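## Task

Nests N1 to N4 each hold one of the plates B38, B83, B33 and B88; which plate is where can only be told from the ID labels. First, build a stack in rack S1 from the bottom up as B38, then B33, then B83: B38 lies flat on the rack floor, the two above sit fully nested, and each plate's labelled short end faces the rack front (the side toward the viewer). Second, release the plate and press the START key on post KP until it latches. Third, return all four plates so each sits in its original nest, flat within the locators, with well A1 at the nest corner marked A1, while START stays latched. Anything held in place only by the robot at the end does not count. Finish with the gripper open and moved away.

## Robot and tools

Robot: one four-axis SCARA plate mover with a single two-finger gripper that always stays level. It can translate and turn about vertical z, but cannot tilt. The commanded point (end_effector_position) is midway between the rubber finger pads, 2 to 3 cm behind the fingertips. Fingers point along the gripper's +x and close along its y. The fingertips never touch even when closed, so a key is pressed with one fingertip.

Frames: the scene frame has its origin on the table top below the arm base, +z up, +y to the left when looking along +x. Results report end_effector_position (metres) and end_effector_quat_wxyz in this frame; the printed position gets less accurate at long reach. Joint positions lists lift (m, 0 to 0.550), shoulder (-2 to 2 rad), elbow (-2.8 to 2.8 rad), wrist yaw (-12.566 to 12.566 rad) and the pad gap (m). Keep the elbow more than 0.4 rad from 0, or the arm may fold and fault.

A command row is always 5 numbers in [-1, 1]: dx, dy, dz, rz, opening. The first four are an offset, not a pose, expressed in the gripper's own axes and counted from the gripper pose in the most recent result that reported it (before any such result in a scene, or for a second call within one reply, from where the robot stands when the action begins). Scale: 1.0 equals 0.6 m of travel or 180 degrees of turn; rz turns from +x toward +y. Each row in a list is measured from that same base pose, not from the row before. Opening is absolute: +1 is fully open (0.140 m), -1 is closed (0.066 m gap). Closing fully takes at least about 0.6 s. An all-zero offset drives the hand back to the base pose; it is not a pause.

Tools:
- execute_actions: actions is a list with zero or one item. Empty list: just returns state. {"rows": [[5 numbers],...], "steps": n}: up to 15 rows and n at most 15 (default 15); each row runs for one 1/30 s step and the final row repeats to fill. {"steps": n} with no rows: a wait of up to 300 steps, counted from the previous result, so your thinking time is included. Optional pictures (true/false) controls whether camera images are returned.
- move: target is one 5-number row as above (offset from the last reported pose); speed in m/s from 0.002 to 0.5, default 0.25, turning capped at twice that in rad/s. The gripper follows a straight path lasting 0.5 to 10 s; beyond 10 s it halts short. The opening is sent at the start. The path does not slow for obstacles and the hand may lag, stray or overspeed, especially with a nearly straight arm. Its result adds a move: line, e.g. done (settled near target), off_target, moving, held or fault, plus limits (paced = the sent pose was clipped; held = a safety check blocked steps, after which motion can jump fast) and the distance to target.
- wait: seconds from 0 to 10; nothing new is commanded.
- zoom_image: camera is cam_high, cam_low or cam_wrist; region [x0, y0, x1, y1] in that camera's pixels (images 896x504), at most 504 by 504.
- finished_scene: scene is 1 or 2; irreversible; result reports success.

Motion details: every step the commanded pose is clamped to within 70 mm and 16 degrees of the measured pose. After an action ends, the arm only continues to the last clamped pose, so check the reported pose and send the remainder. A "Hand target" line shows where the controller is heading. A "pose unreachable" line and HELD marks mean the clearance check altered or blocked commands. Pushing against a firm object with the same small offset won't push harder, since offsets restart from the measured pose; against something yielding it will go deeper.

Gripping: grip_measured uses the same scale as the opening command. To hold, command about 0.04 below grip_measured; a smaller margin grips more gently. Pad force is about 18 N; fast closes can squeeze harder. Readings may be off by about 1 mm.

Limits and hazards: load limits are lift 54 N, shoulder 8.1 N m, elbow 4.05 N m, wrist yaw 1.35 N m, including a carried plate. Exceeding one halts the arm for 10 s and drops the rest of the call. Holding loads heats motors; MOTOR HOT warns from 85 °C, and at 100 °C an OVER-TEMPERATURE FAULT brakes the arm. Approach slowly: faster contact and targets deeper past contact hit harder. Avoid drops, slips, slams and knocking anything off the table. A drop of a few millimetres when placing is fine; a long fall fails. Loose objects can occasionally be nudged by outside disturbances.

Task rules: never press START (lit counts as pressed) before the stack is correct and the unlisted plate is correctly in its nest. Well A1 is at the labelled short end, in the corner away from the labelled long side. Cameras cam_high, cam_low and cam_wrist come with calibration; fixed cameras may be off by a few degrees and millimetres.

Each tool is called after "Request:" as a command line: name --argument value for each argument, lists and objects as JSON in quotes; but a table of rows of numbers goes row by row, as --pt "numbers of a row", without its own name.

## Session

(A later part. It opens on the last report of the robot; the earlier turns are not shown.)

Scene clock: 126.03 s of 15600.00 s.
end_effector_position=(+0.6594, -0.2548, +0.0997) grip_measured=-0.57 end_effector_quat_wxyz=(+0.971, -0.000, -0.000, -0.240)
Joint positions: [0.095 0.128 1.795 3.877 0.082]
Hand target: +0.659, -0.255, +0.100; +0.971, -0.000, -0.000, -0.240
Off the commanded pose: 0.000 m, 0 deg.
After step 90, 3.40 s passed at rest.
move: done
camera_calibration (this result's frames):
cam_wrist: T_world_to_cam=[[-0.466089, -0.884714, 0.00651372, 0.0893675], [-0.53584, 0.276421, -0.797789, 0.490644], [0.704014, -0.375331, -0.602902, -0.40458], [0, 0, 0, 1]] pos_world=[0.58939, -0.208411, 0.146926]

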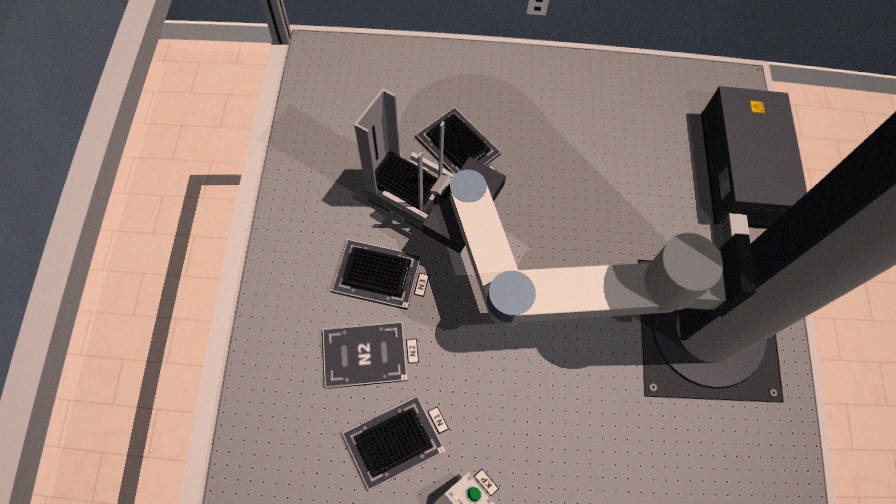

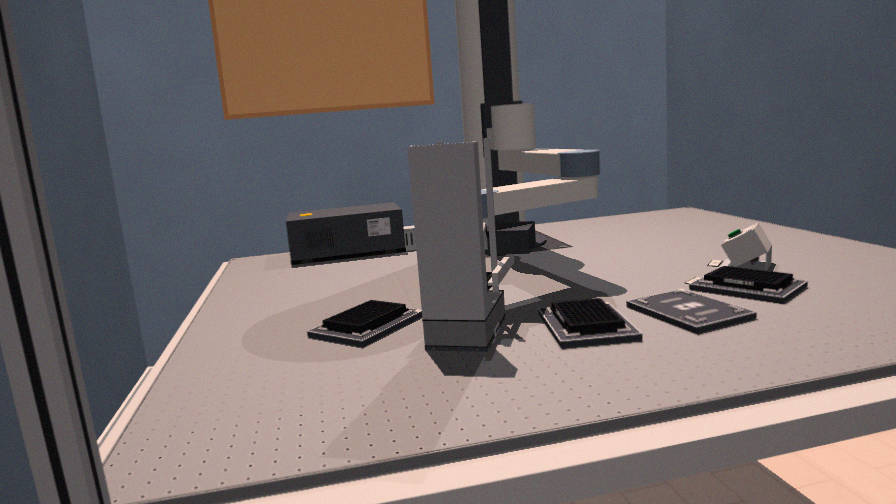

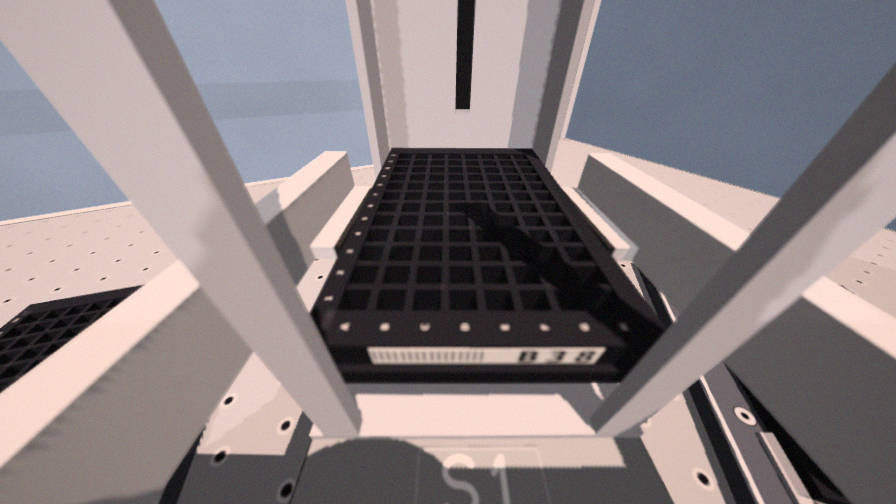

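Request:
move --target '[0,0,-0.04,0,-0.62]' --speed 0.02

Scene clock: 130.57 s of 15600.00 s.
end_effector_position=(+0.6596, -0.2547, +0.0759) grip_measured=-0.57 end_effector_quat_wxyz=(+0.971, -0.000, -0.000, -0.239)
Joint positions: [0.071 0.127 1.796 3.877 0.082]
Hand target: +0.659, -0.255, +0.076; +0.971, -0.000, -0.000, -0.240
Off the commanded pose: 0.000 m, 0 deg.
After step 90, 0.10 s passed at rest.
move: done
camera_calibration (this result's frames):
cam_wrist: T_world_to_cam=[[-0.465485, -0.885032, 0.00651372, 0.0891985], [-0.536029, 0.276054, -0.797789, 0.471741], [0.70427, -0.37485, -0.602902, -0.419132], [0, 0, 0, 1]] pos_world=[0.58957, -0.208394, 0.123073]

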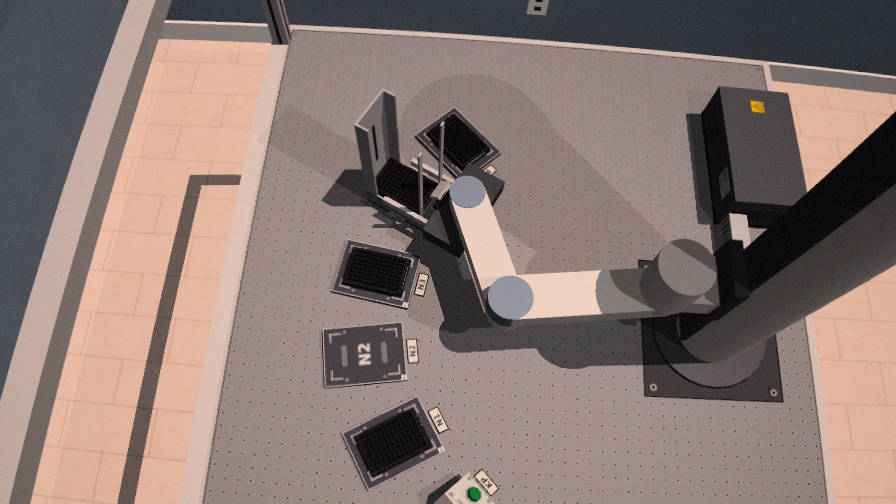

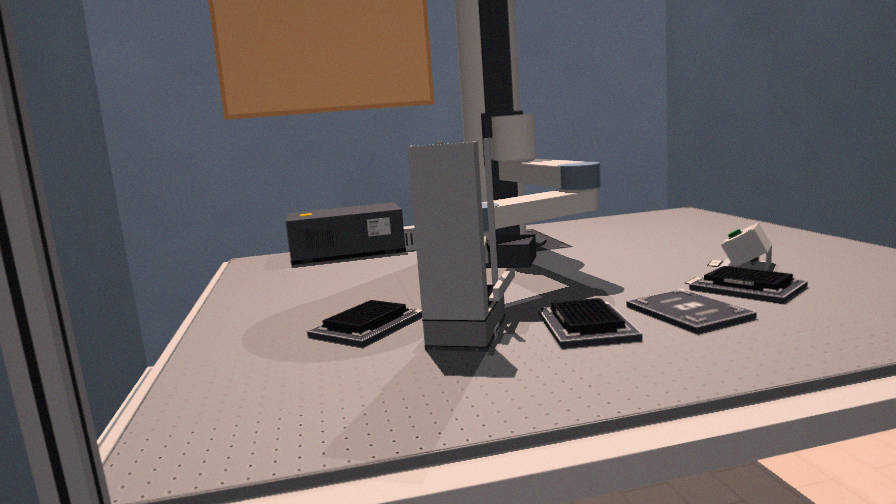

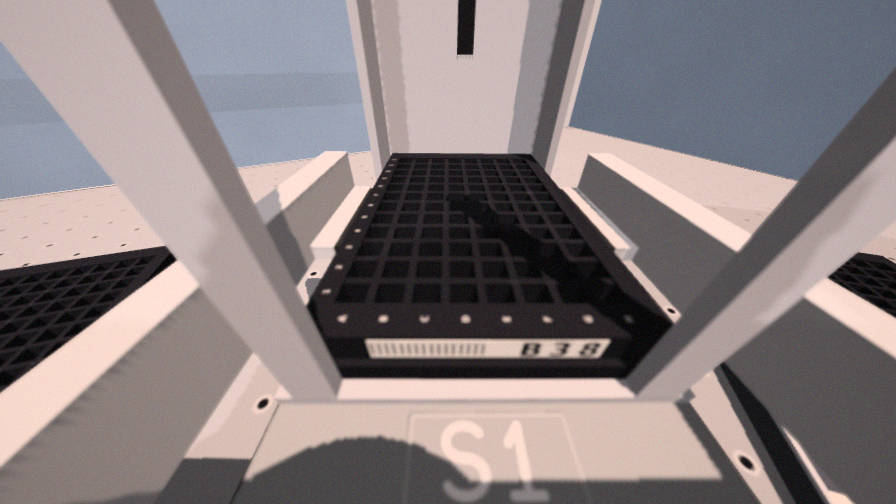

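Request:
move --target '[0,0,0,0,1]'

Request:
move --target '[-0.2,0,0.02,0,1]'

Request:
move --target '[-0.336,0.618,0,0.32,1]' --speed 0.4

Scene clock: 137.00 s of 15600.00 s.
end_effector_position=(+0.6596, -0.2547, +0.0759) grip_measured=+0.99 end_effector_quat_wxyz=(+0.971, -0.000, -0.000, -0.239)
Joint positions: [0.071 0.127 1.796 3.877 0.14 ]
Hand target: +0.660, -0.255, +0.076; +0.971, -0.000, -0.000, -0.239
Off the commanded pose: 0.000 m, 0 deg.
After step 90, 2.70 s passed at rest.
move: done
camera_calibration (this result's frames):
cam_wrist: T_world_to_cam=[[-0.465437, -0.885057, 0.00651372, 0.0891553], [-0.536044, 0.276025, -0.797789, 0.47176], [0.704291, -0.374812, -0.602902, -0.419146], [0, 0, 0, 1]] pos_world=[0.589581, -0.208411, 0.12308]

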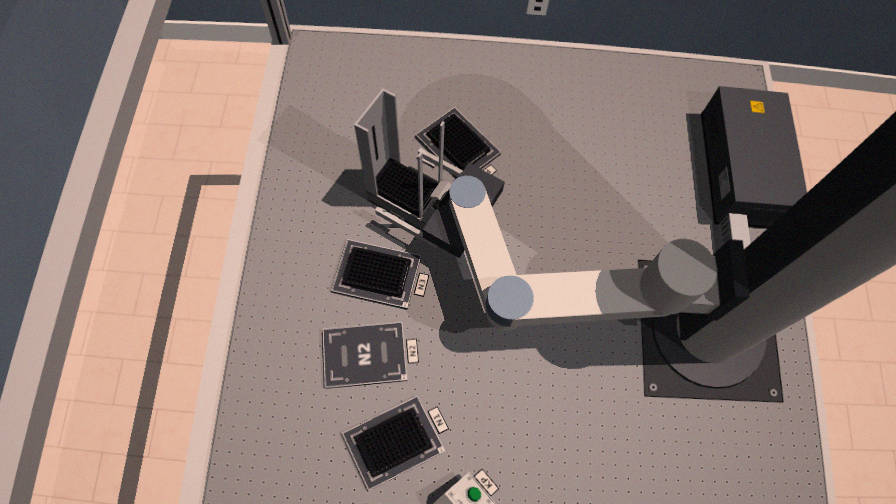

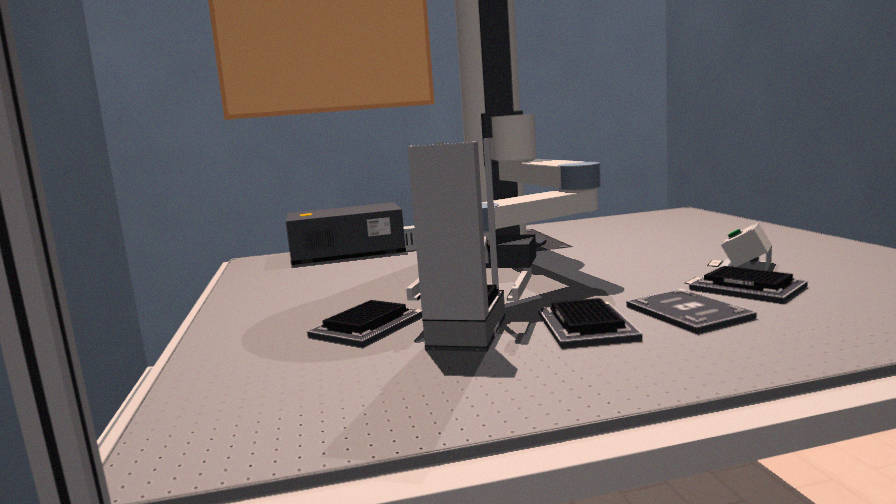

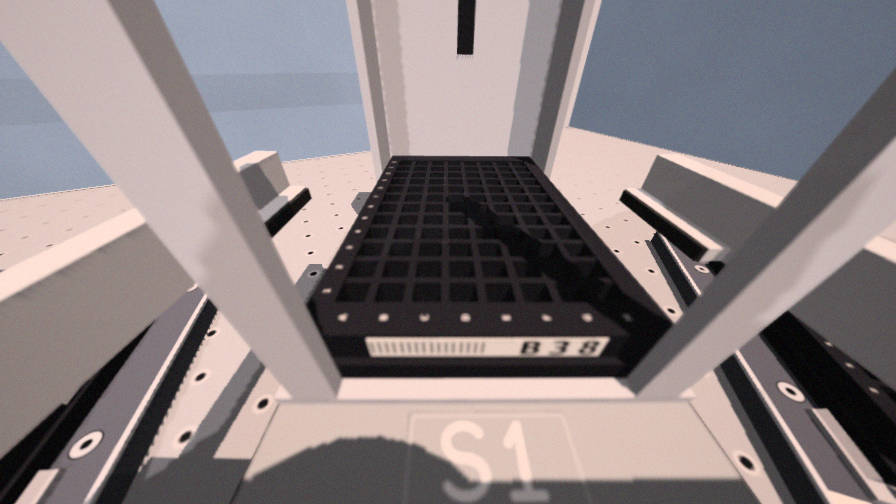

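Scene clock: 137.90 s of 15600.00 s.
end_effector_position=(+0.5533, -0.1990, +0.0879) grip_measured=+0.99 end_effector_quat_wxyz=(+0.971, -0.000, -0.000, -0.239)
Joint positions: [0.083 0.388 1.163 4.249 0.14 ]
Hand target: +0.553, -0.199, +0.088; +0.971, -0.000, -0.000, -0.239
Off the commanded pose: 0.000 m, 0 deg.
move: done
camera_calibration (this result's frames):
cam_wrist: T_world_to_cam=[[-0.465596, -0.884973, 0.00651372, 0.0890228], [-0.535994, 0.276122, -0.797789, 0.408949], [0.704223, -0.374939, -0.602902, -0.316161], [0, 0, 0, 1]] pos_world=[0.483291, -0.152678, 0.135061]

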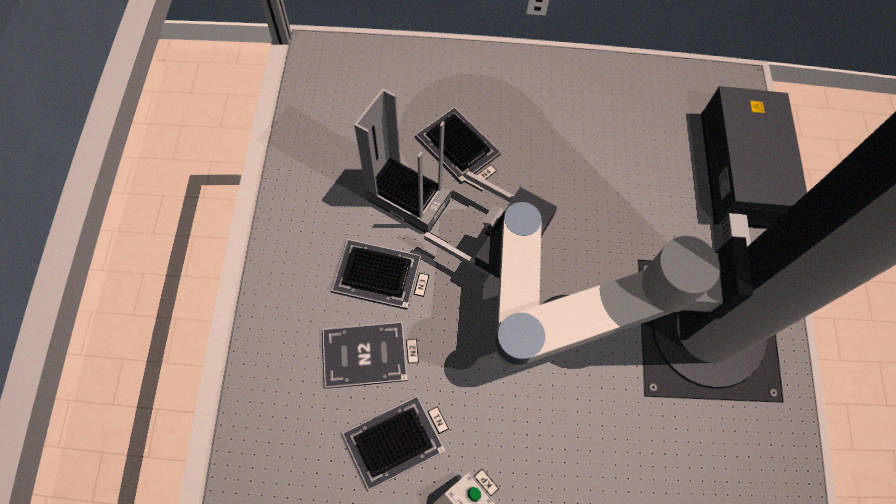

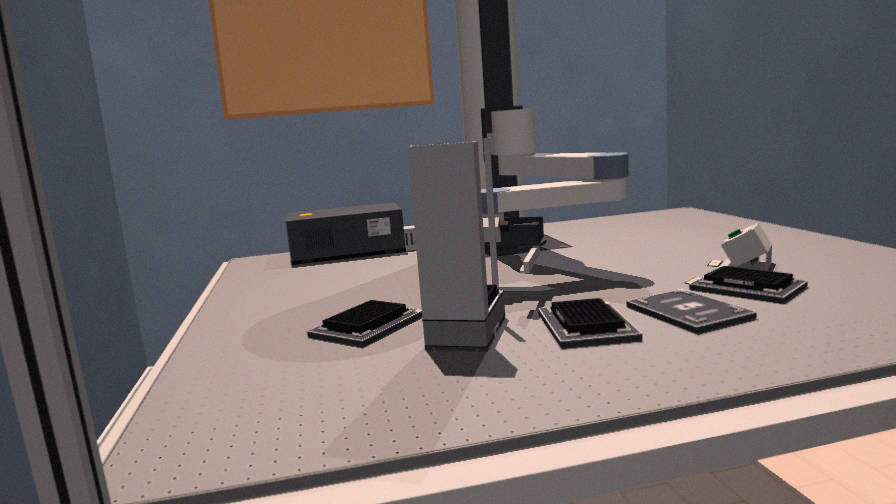

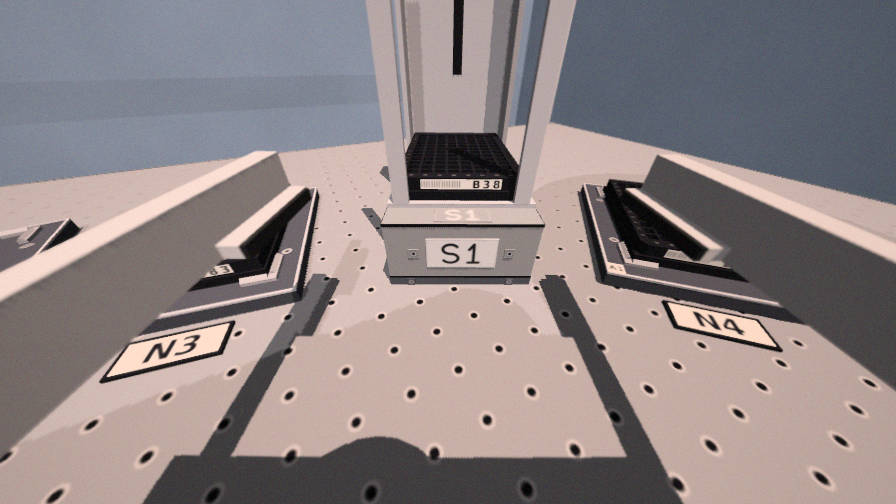

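Scene clock: 139.57 s of 15600.00 s.
end_effector_position=(+0.5470, +0.2232, +0.0879) grip_measured=+0.99 end_effector_quat_wxyz=(+0.966, -0.000, -0.000, +0.258)
Joint positions: [0.083 1.411 1.192 4.203 0.14 ]
Hand target: +0.547, +0.223, +0.088; +0.966, -0.000, -0.000, +0.258
Off the commanded pose: 0.000 m, 0 deg.
move: done
camera_calibration (this result's frames):
cam_wrist: T_world_to_cam=[[0.498221, -0.867026, 0.00651372, -0.071481], [-0.520164, -0.304897, -0.797789, 0.409993], [0.693689, 0.394087, -0.602902, -0.319259], [0, 0, 0, 1]] pos_world=[0.470344, 0.188846, 0.135071]

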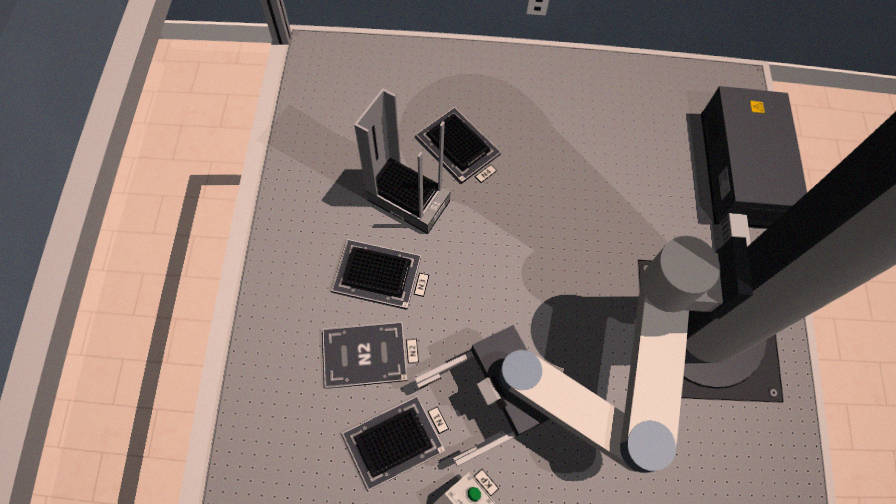

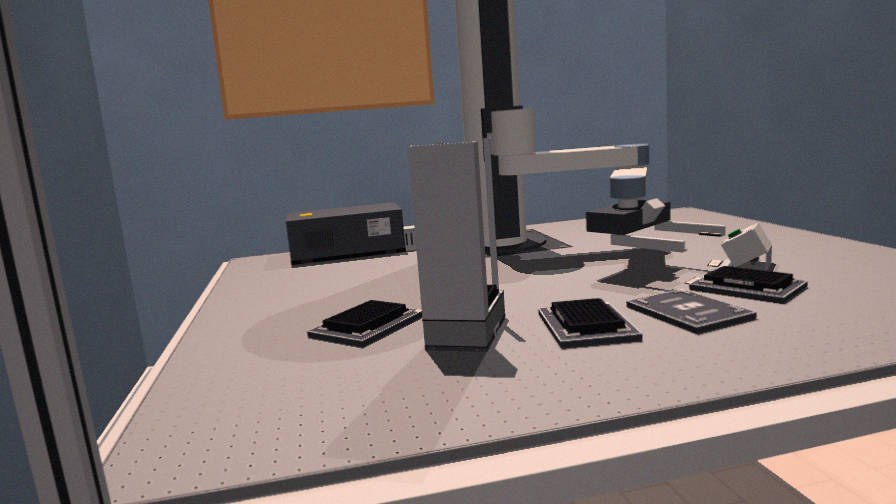

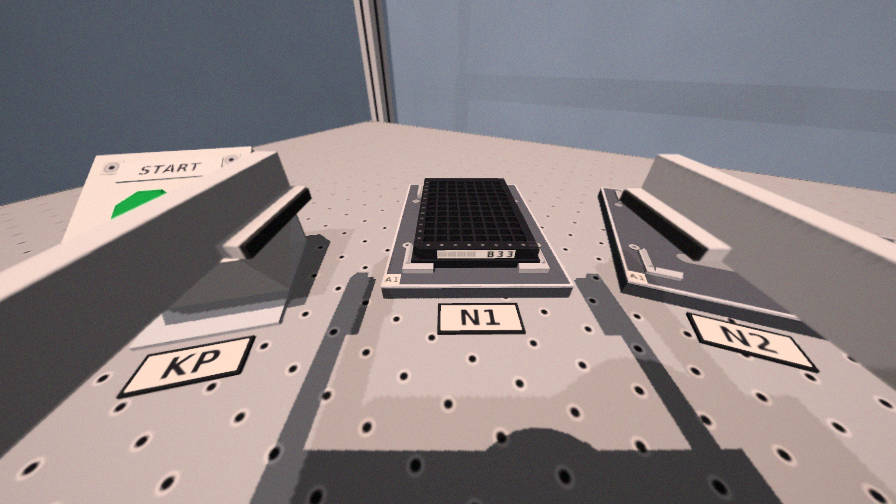

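Request:
move --target '[0.163,-0.0155,-0.055,0.005,0.2]'

Scene clock: 144.93 s of 15600.00 s.
end_effector_position=(+0.6364, +0.2639, +0.0548) grip_measured=+0.20 end_effector_quat_wxyz=(+0.964, -0.000, -0.000, +0.266)
Joint positions: [0.05  1.166 1.7   3.955 0.11 ]
Hand target: +0.636, +0.264, +0.055; +0.964, -0.000, -0.000, +0.266
Off the commanded pose: 0.000 m, 0 deg.
After step 90, 1.53 s passed at rest.
move: done
camera_calibration (this result's frames):
cam_wrist: T_world_to_cam=[[0.511882, -0.859031, 0.00651372, -0.0912758], [-0.515273, -0.313092, -0.797789, 0.441593], [0.687365, 0.405017, -0.602902, -0.41613], [0, 0, 0, 1]] pos_world=[0.560297, 0.22839, 0.102007]

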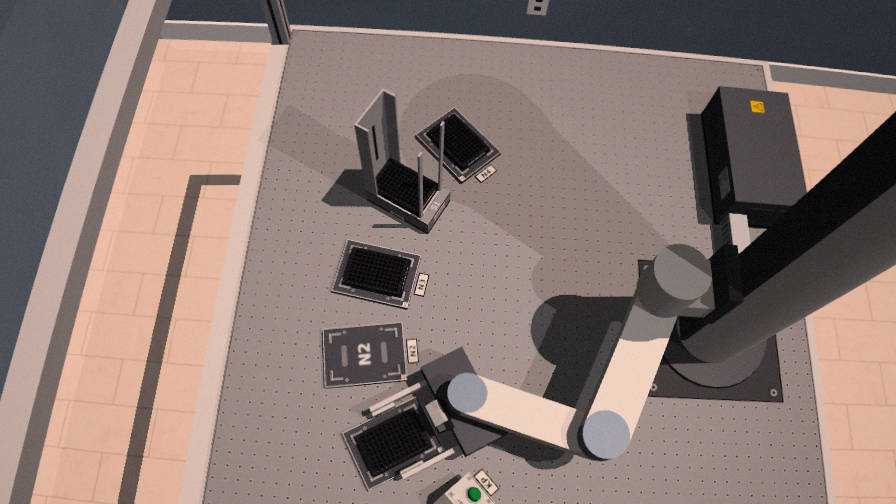

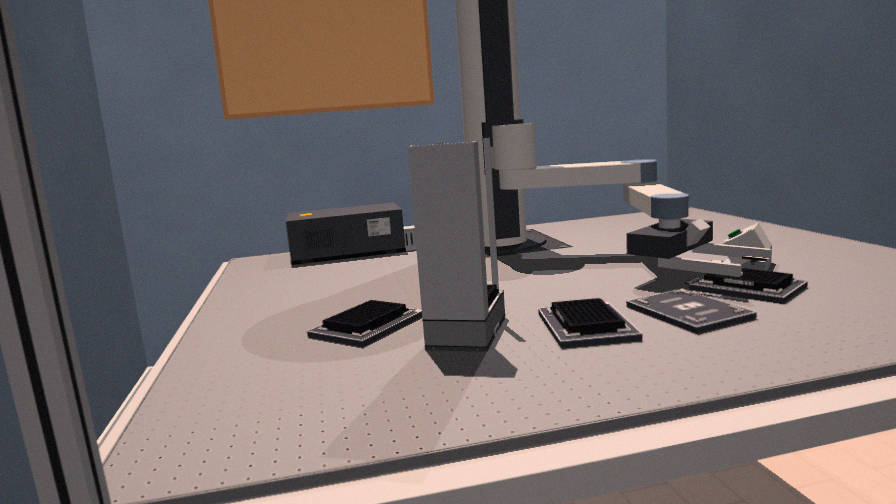

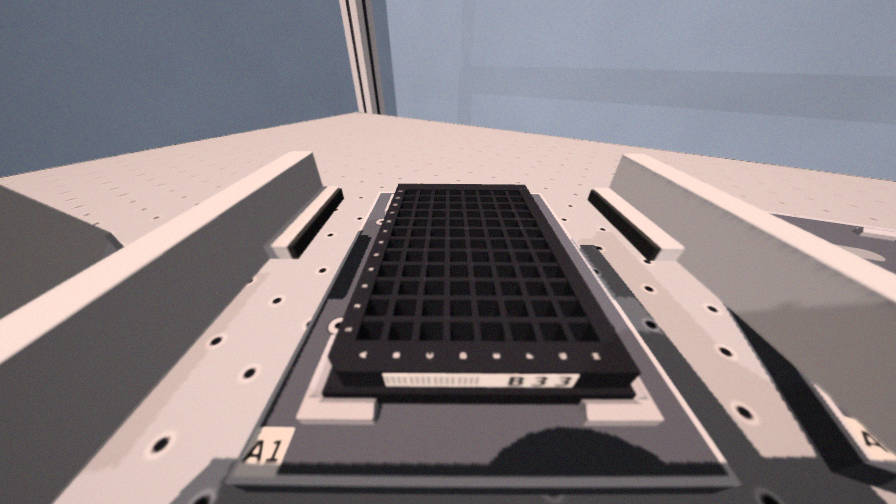

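Request:
move --target '[0.003,-0.001,-0.036,-0.003,-0.2]' --speed 0.08

Request:
move --target '[0,0,0,0,-0.62]'

Scene clock: 151.57 s of 15600.00 s.
end_effector_position=(+0.6382, +0.2644, +0.0331) grip_measured=-0.20 end_effector_quat_wxyz=(+0.965, -0.000, -0.000, +0.262)
Joint positions: [0.028 1.164 1.711 3.938 0.096]
Hand target: +0.638, +0.264, +0.033; +0.965, -0.000, -0.000, +0.261
Off the commanded pose: 0.000 m, 0 deg.
After step 90, 2.93 s passed at rest.
move: done
camera_calibration (this result's frames):
cam_wrist: T_world_to_cam=[[0.504032, -0.86366, 0.00651372, -0.085399], [-0.518105, -0.308383, -0.797789, 0.425943], [0.691027, 0.398736, -0.602902, -0.431295], [0, 0, 0, 1]] pos_world=[0.561764, 0.229571, 0.0803399]

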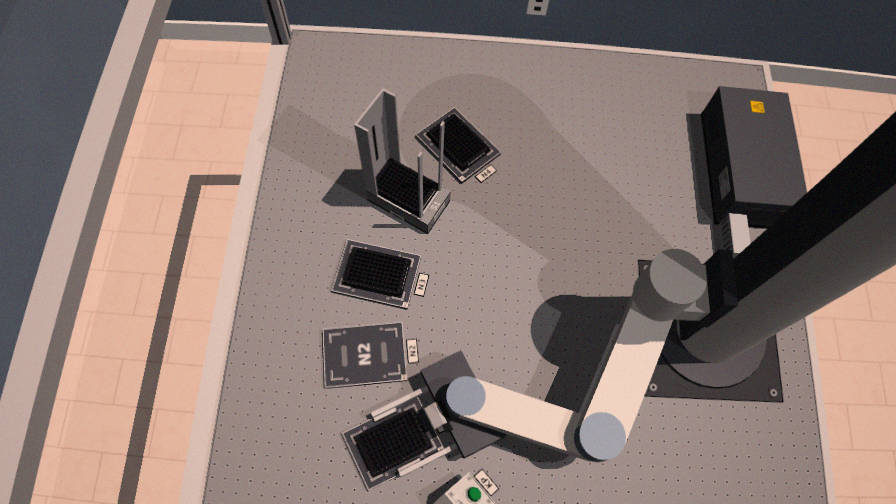

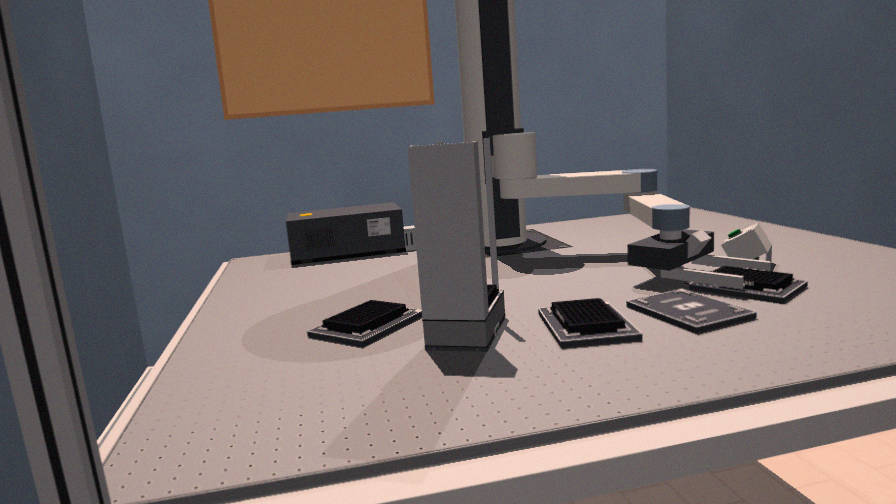

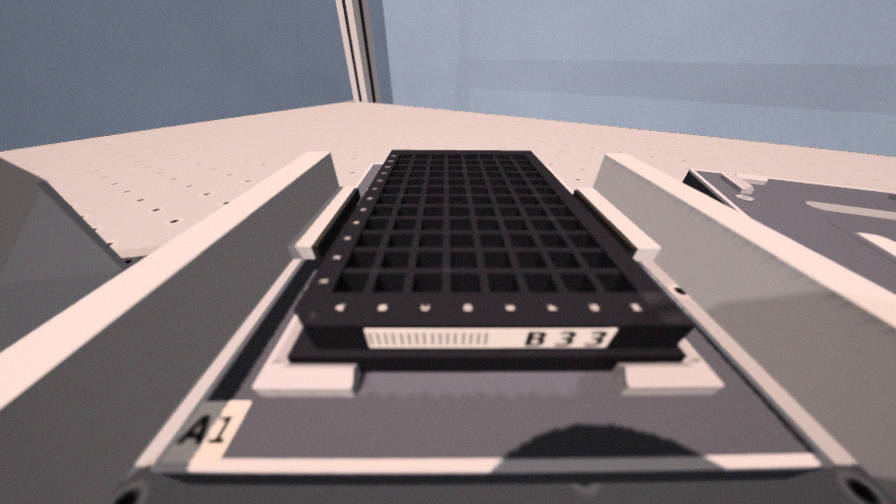

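Scene clock: 152.07 s of 15600.00 s.
end_effector_position=(+0.6382, +0.2644, +0.0331) grip_measured=-0.57 end_effector_quat_wxyz=(+0.965, -0.000, -0.000, +0.262)
Joint positions: [0.028 1.164 1.711 3.938 0.082]
Hand target: +0.638, +0.264, +0.033; +0.965, -0.000, -0.000, +0.262
Off the commanded pose: 0.000 m, 0 deg.
move: done
camera_calibration (this result's frames):
cam_wrist: T_world_to_cam=[[0.504048, -0.863651, 0.00651372, -0.0854035], [-0.5181, -0.308393, -0.797789, 0.425942], [0.69102, 0.398749, -0.602902, -0.431293], [0, 0, 0, 1]] pos_world=[0.56176, 0.229576, 0.08034]

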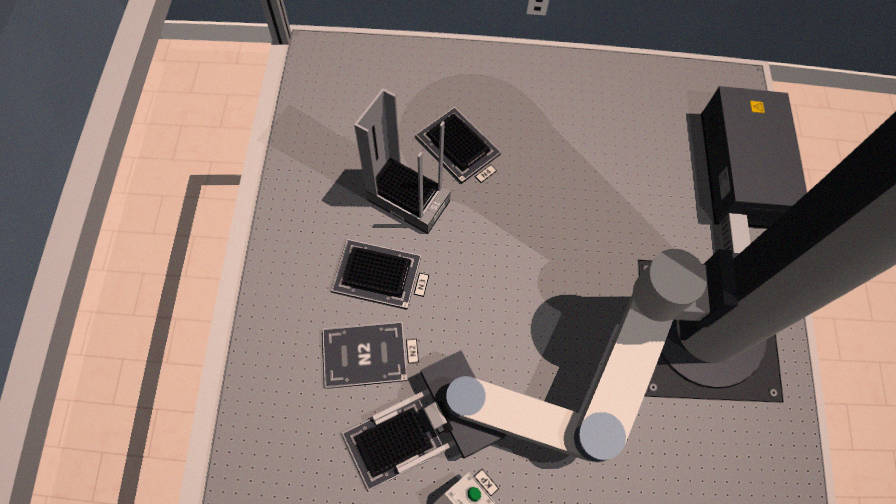

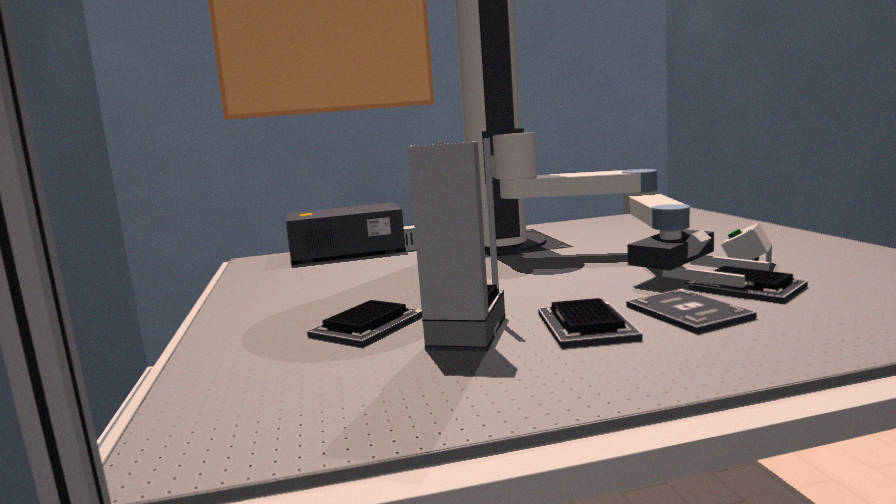

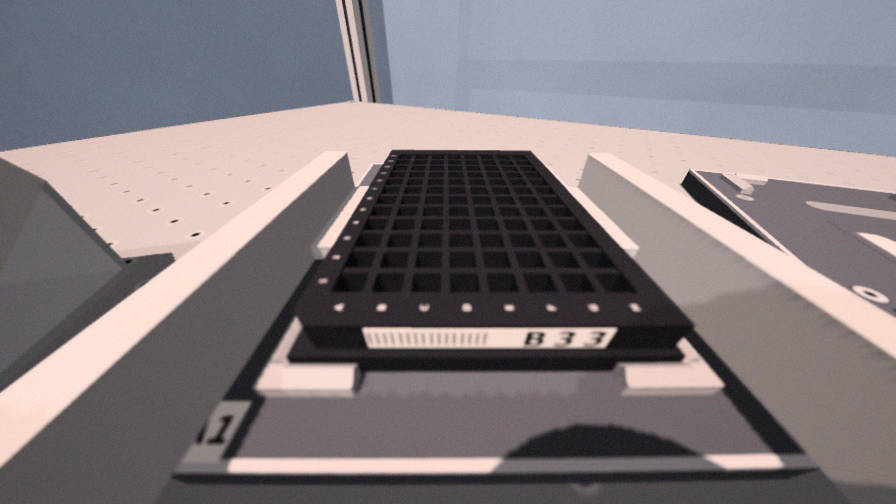

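Request:
move --target '[0,0,0.495,0,-0.62]' --speed 0.35

Request:
move --target '[-0.4052,-0.7652,0,-0.3222,-0.62]' --speed 0.35

Request:
move --target '[0,0,-0.025,0,-0.62]' --speed 0.015

Scene clock: 160.13 s of 15600.00 s.
end_effector_position=(+0.6382, +0.2645, +0.3302) grip_measured=-0.57 end_effector_quat_wxyz=(+0.965, -0.000, -0.000, +0.262)
Joint positions: [0.325 1.164 1.711 3.938 0.082]
Hand target: +0.638, +0.264, +0.330; +0.965, -0.000, -0.000, +0.262
Off the commanded pose: 0.000 m, 0 deg.
After step 90, 3.70 s passed at rest.
move: done
camera_calibration (this result's frames):
cam_wrist: T_world_to_cam=[[0.504057, -0.863646, 0.00651372, -0.0873371], [-0.518096, -0.308398, -0.797789, 0.662929], [0.691016, 0.398756, -0.602902, -0.252201], [0, 0, 0, 1]] pos_world=[0.561759, 0.229584, 0.377394]

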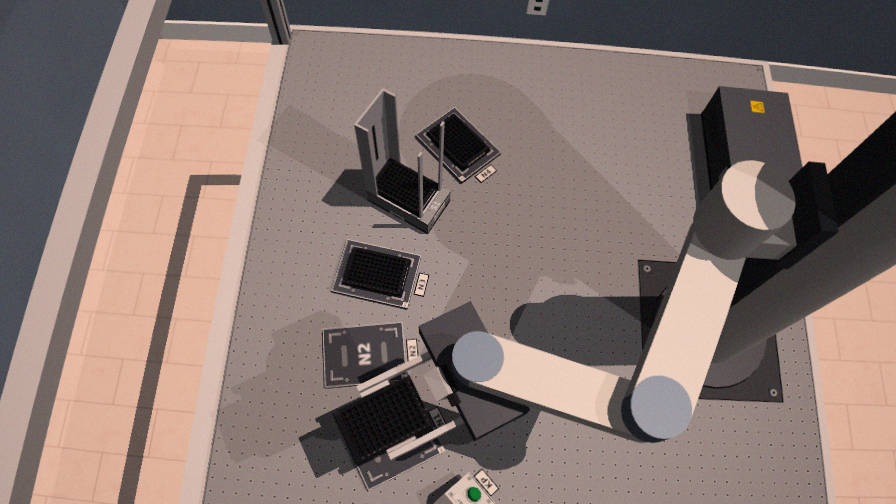

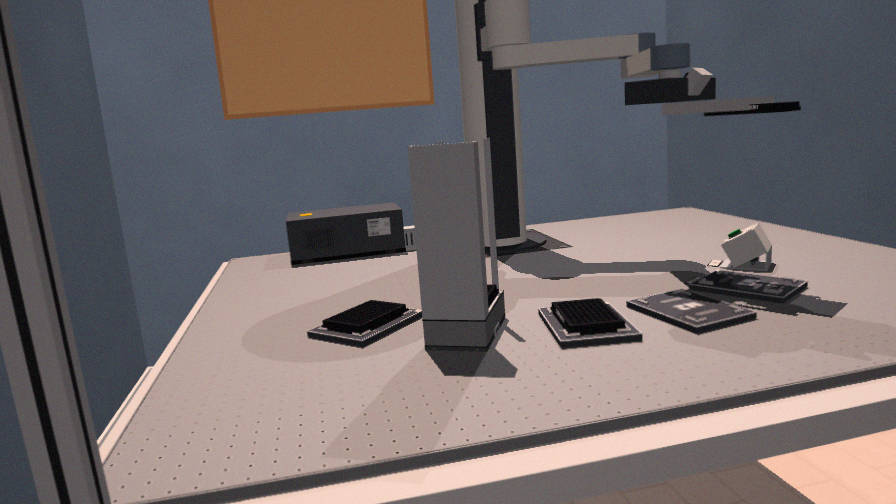

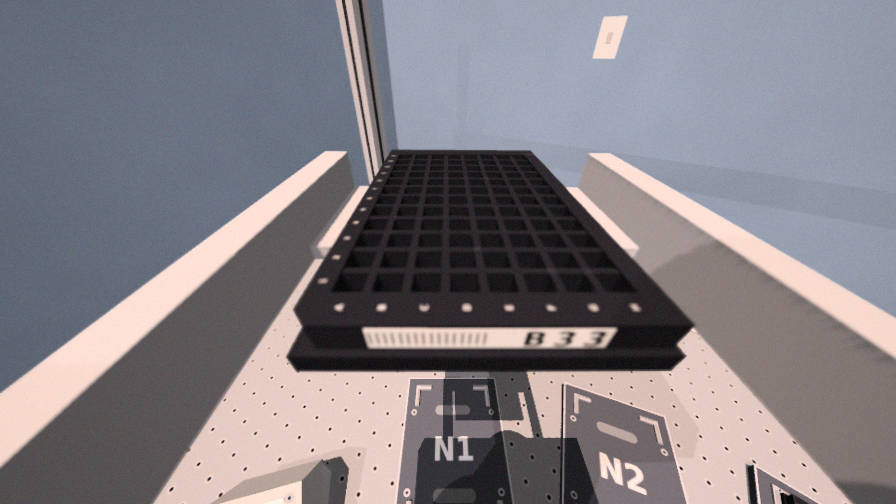

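Scene clock: 162.13 s of 15600.00 s.
end_effector_position=(+0.6602, -0.2547, +0.3302) grip_measured=-0.57 end_effector_quat_wxyz=(+0.971, -0.000, -0.000, -0.239)
Joint positions: [0.325 0.126 1.8   3.874 0.082]
Hand target: +0.660, -0.255, +0.330; +0.971, -0.000, -0.000, -0.239
Off the commanded pose: 0.000 m, 0 deg.
move: done
camera_calibration (this result's frames):
cam_wrist: T_world_to_cam=[[-0.465239, -0.885161, 0.00651372, 0.0876487], [-0.536106, 0.275905, -0.797789, 0.674971], [0.704374, -0.374654, -0.602902, -0.266252], [0, 0, 0, 1]] pos_world=[0.590175, -0.208397, 0.377389]

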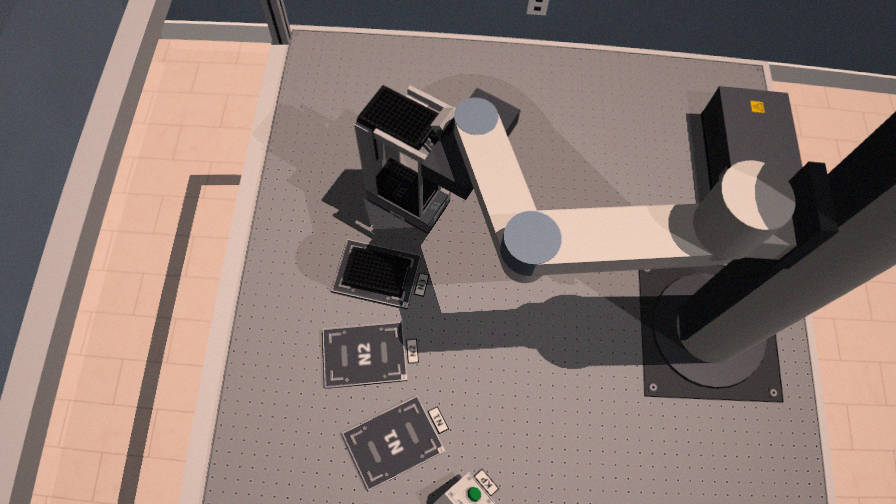

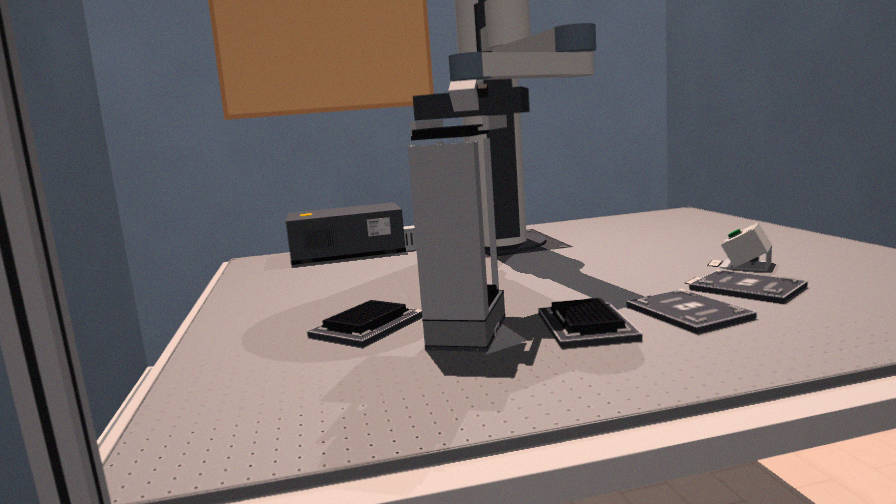

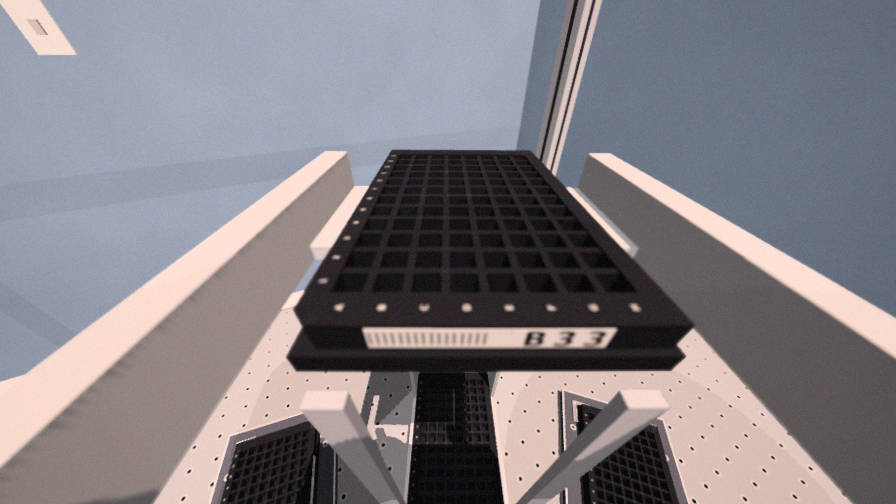

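Scene clock: 163.37 s of 15600.00 s.
end_effector_position=(+0.6602, -0.2547, +0.3152) grip_measured=-0.57 end_effector_quat_wxyz=(+0.971, -0.000, -0.000, -0.239)
Joint positions: [0.31  0.126 1.799 3.874 0.082]
Hand target: +0.660, -0.255, +0.315; +0.971, -0.000, -0.000, -0.239
Off the commanded pose: 0.000 m, 0 deg.
move: done
camera_calibration (this result's frames):
cam_wrist: T_world_to_cam=[[-0.465467, -0.885041, 0.00651372, 0.087871], [-0.536035, 0.276044, -0.797789, 0.662964], [0.704278, -0.374836, -0.602902, -0.275285], [0, 0, 0, 1]] pos_world=[0.590149, -0.208424, 0.362363]

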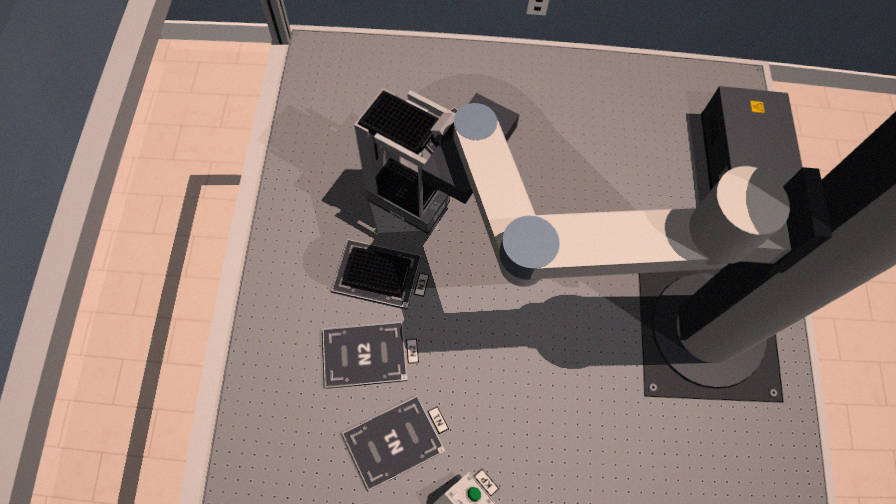

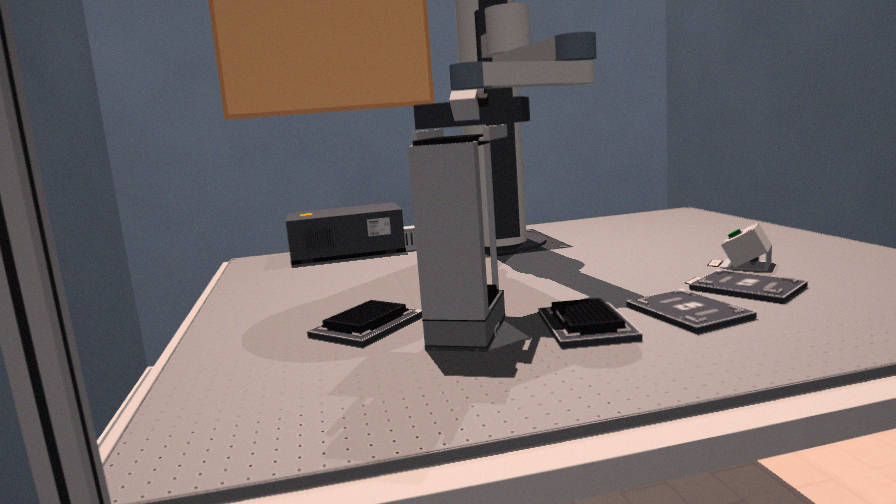

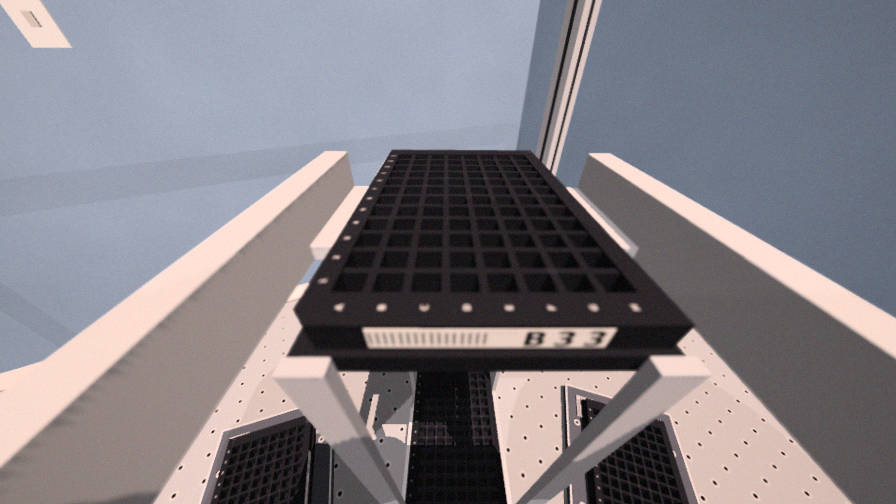

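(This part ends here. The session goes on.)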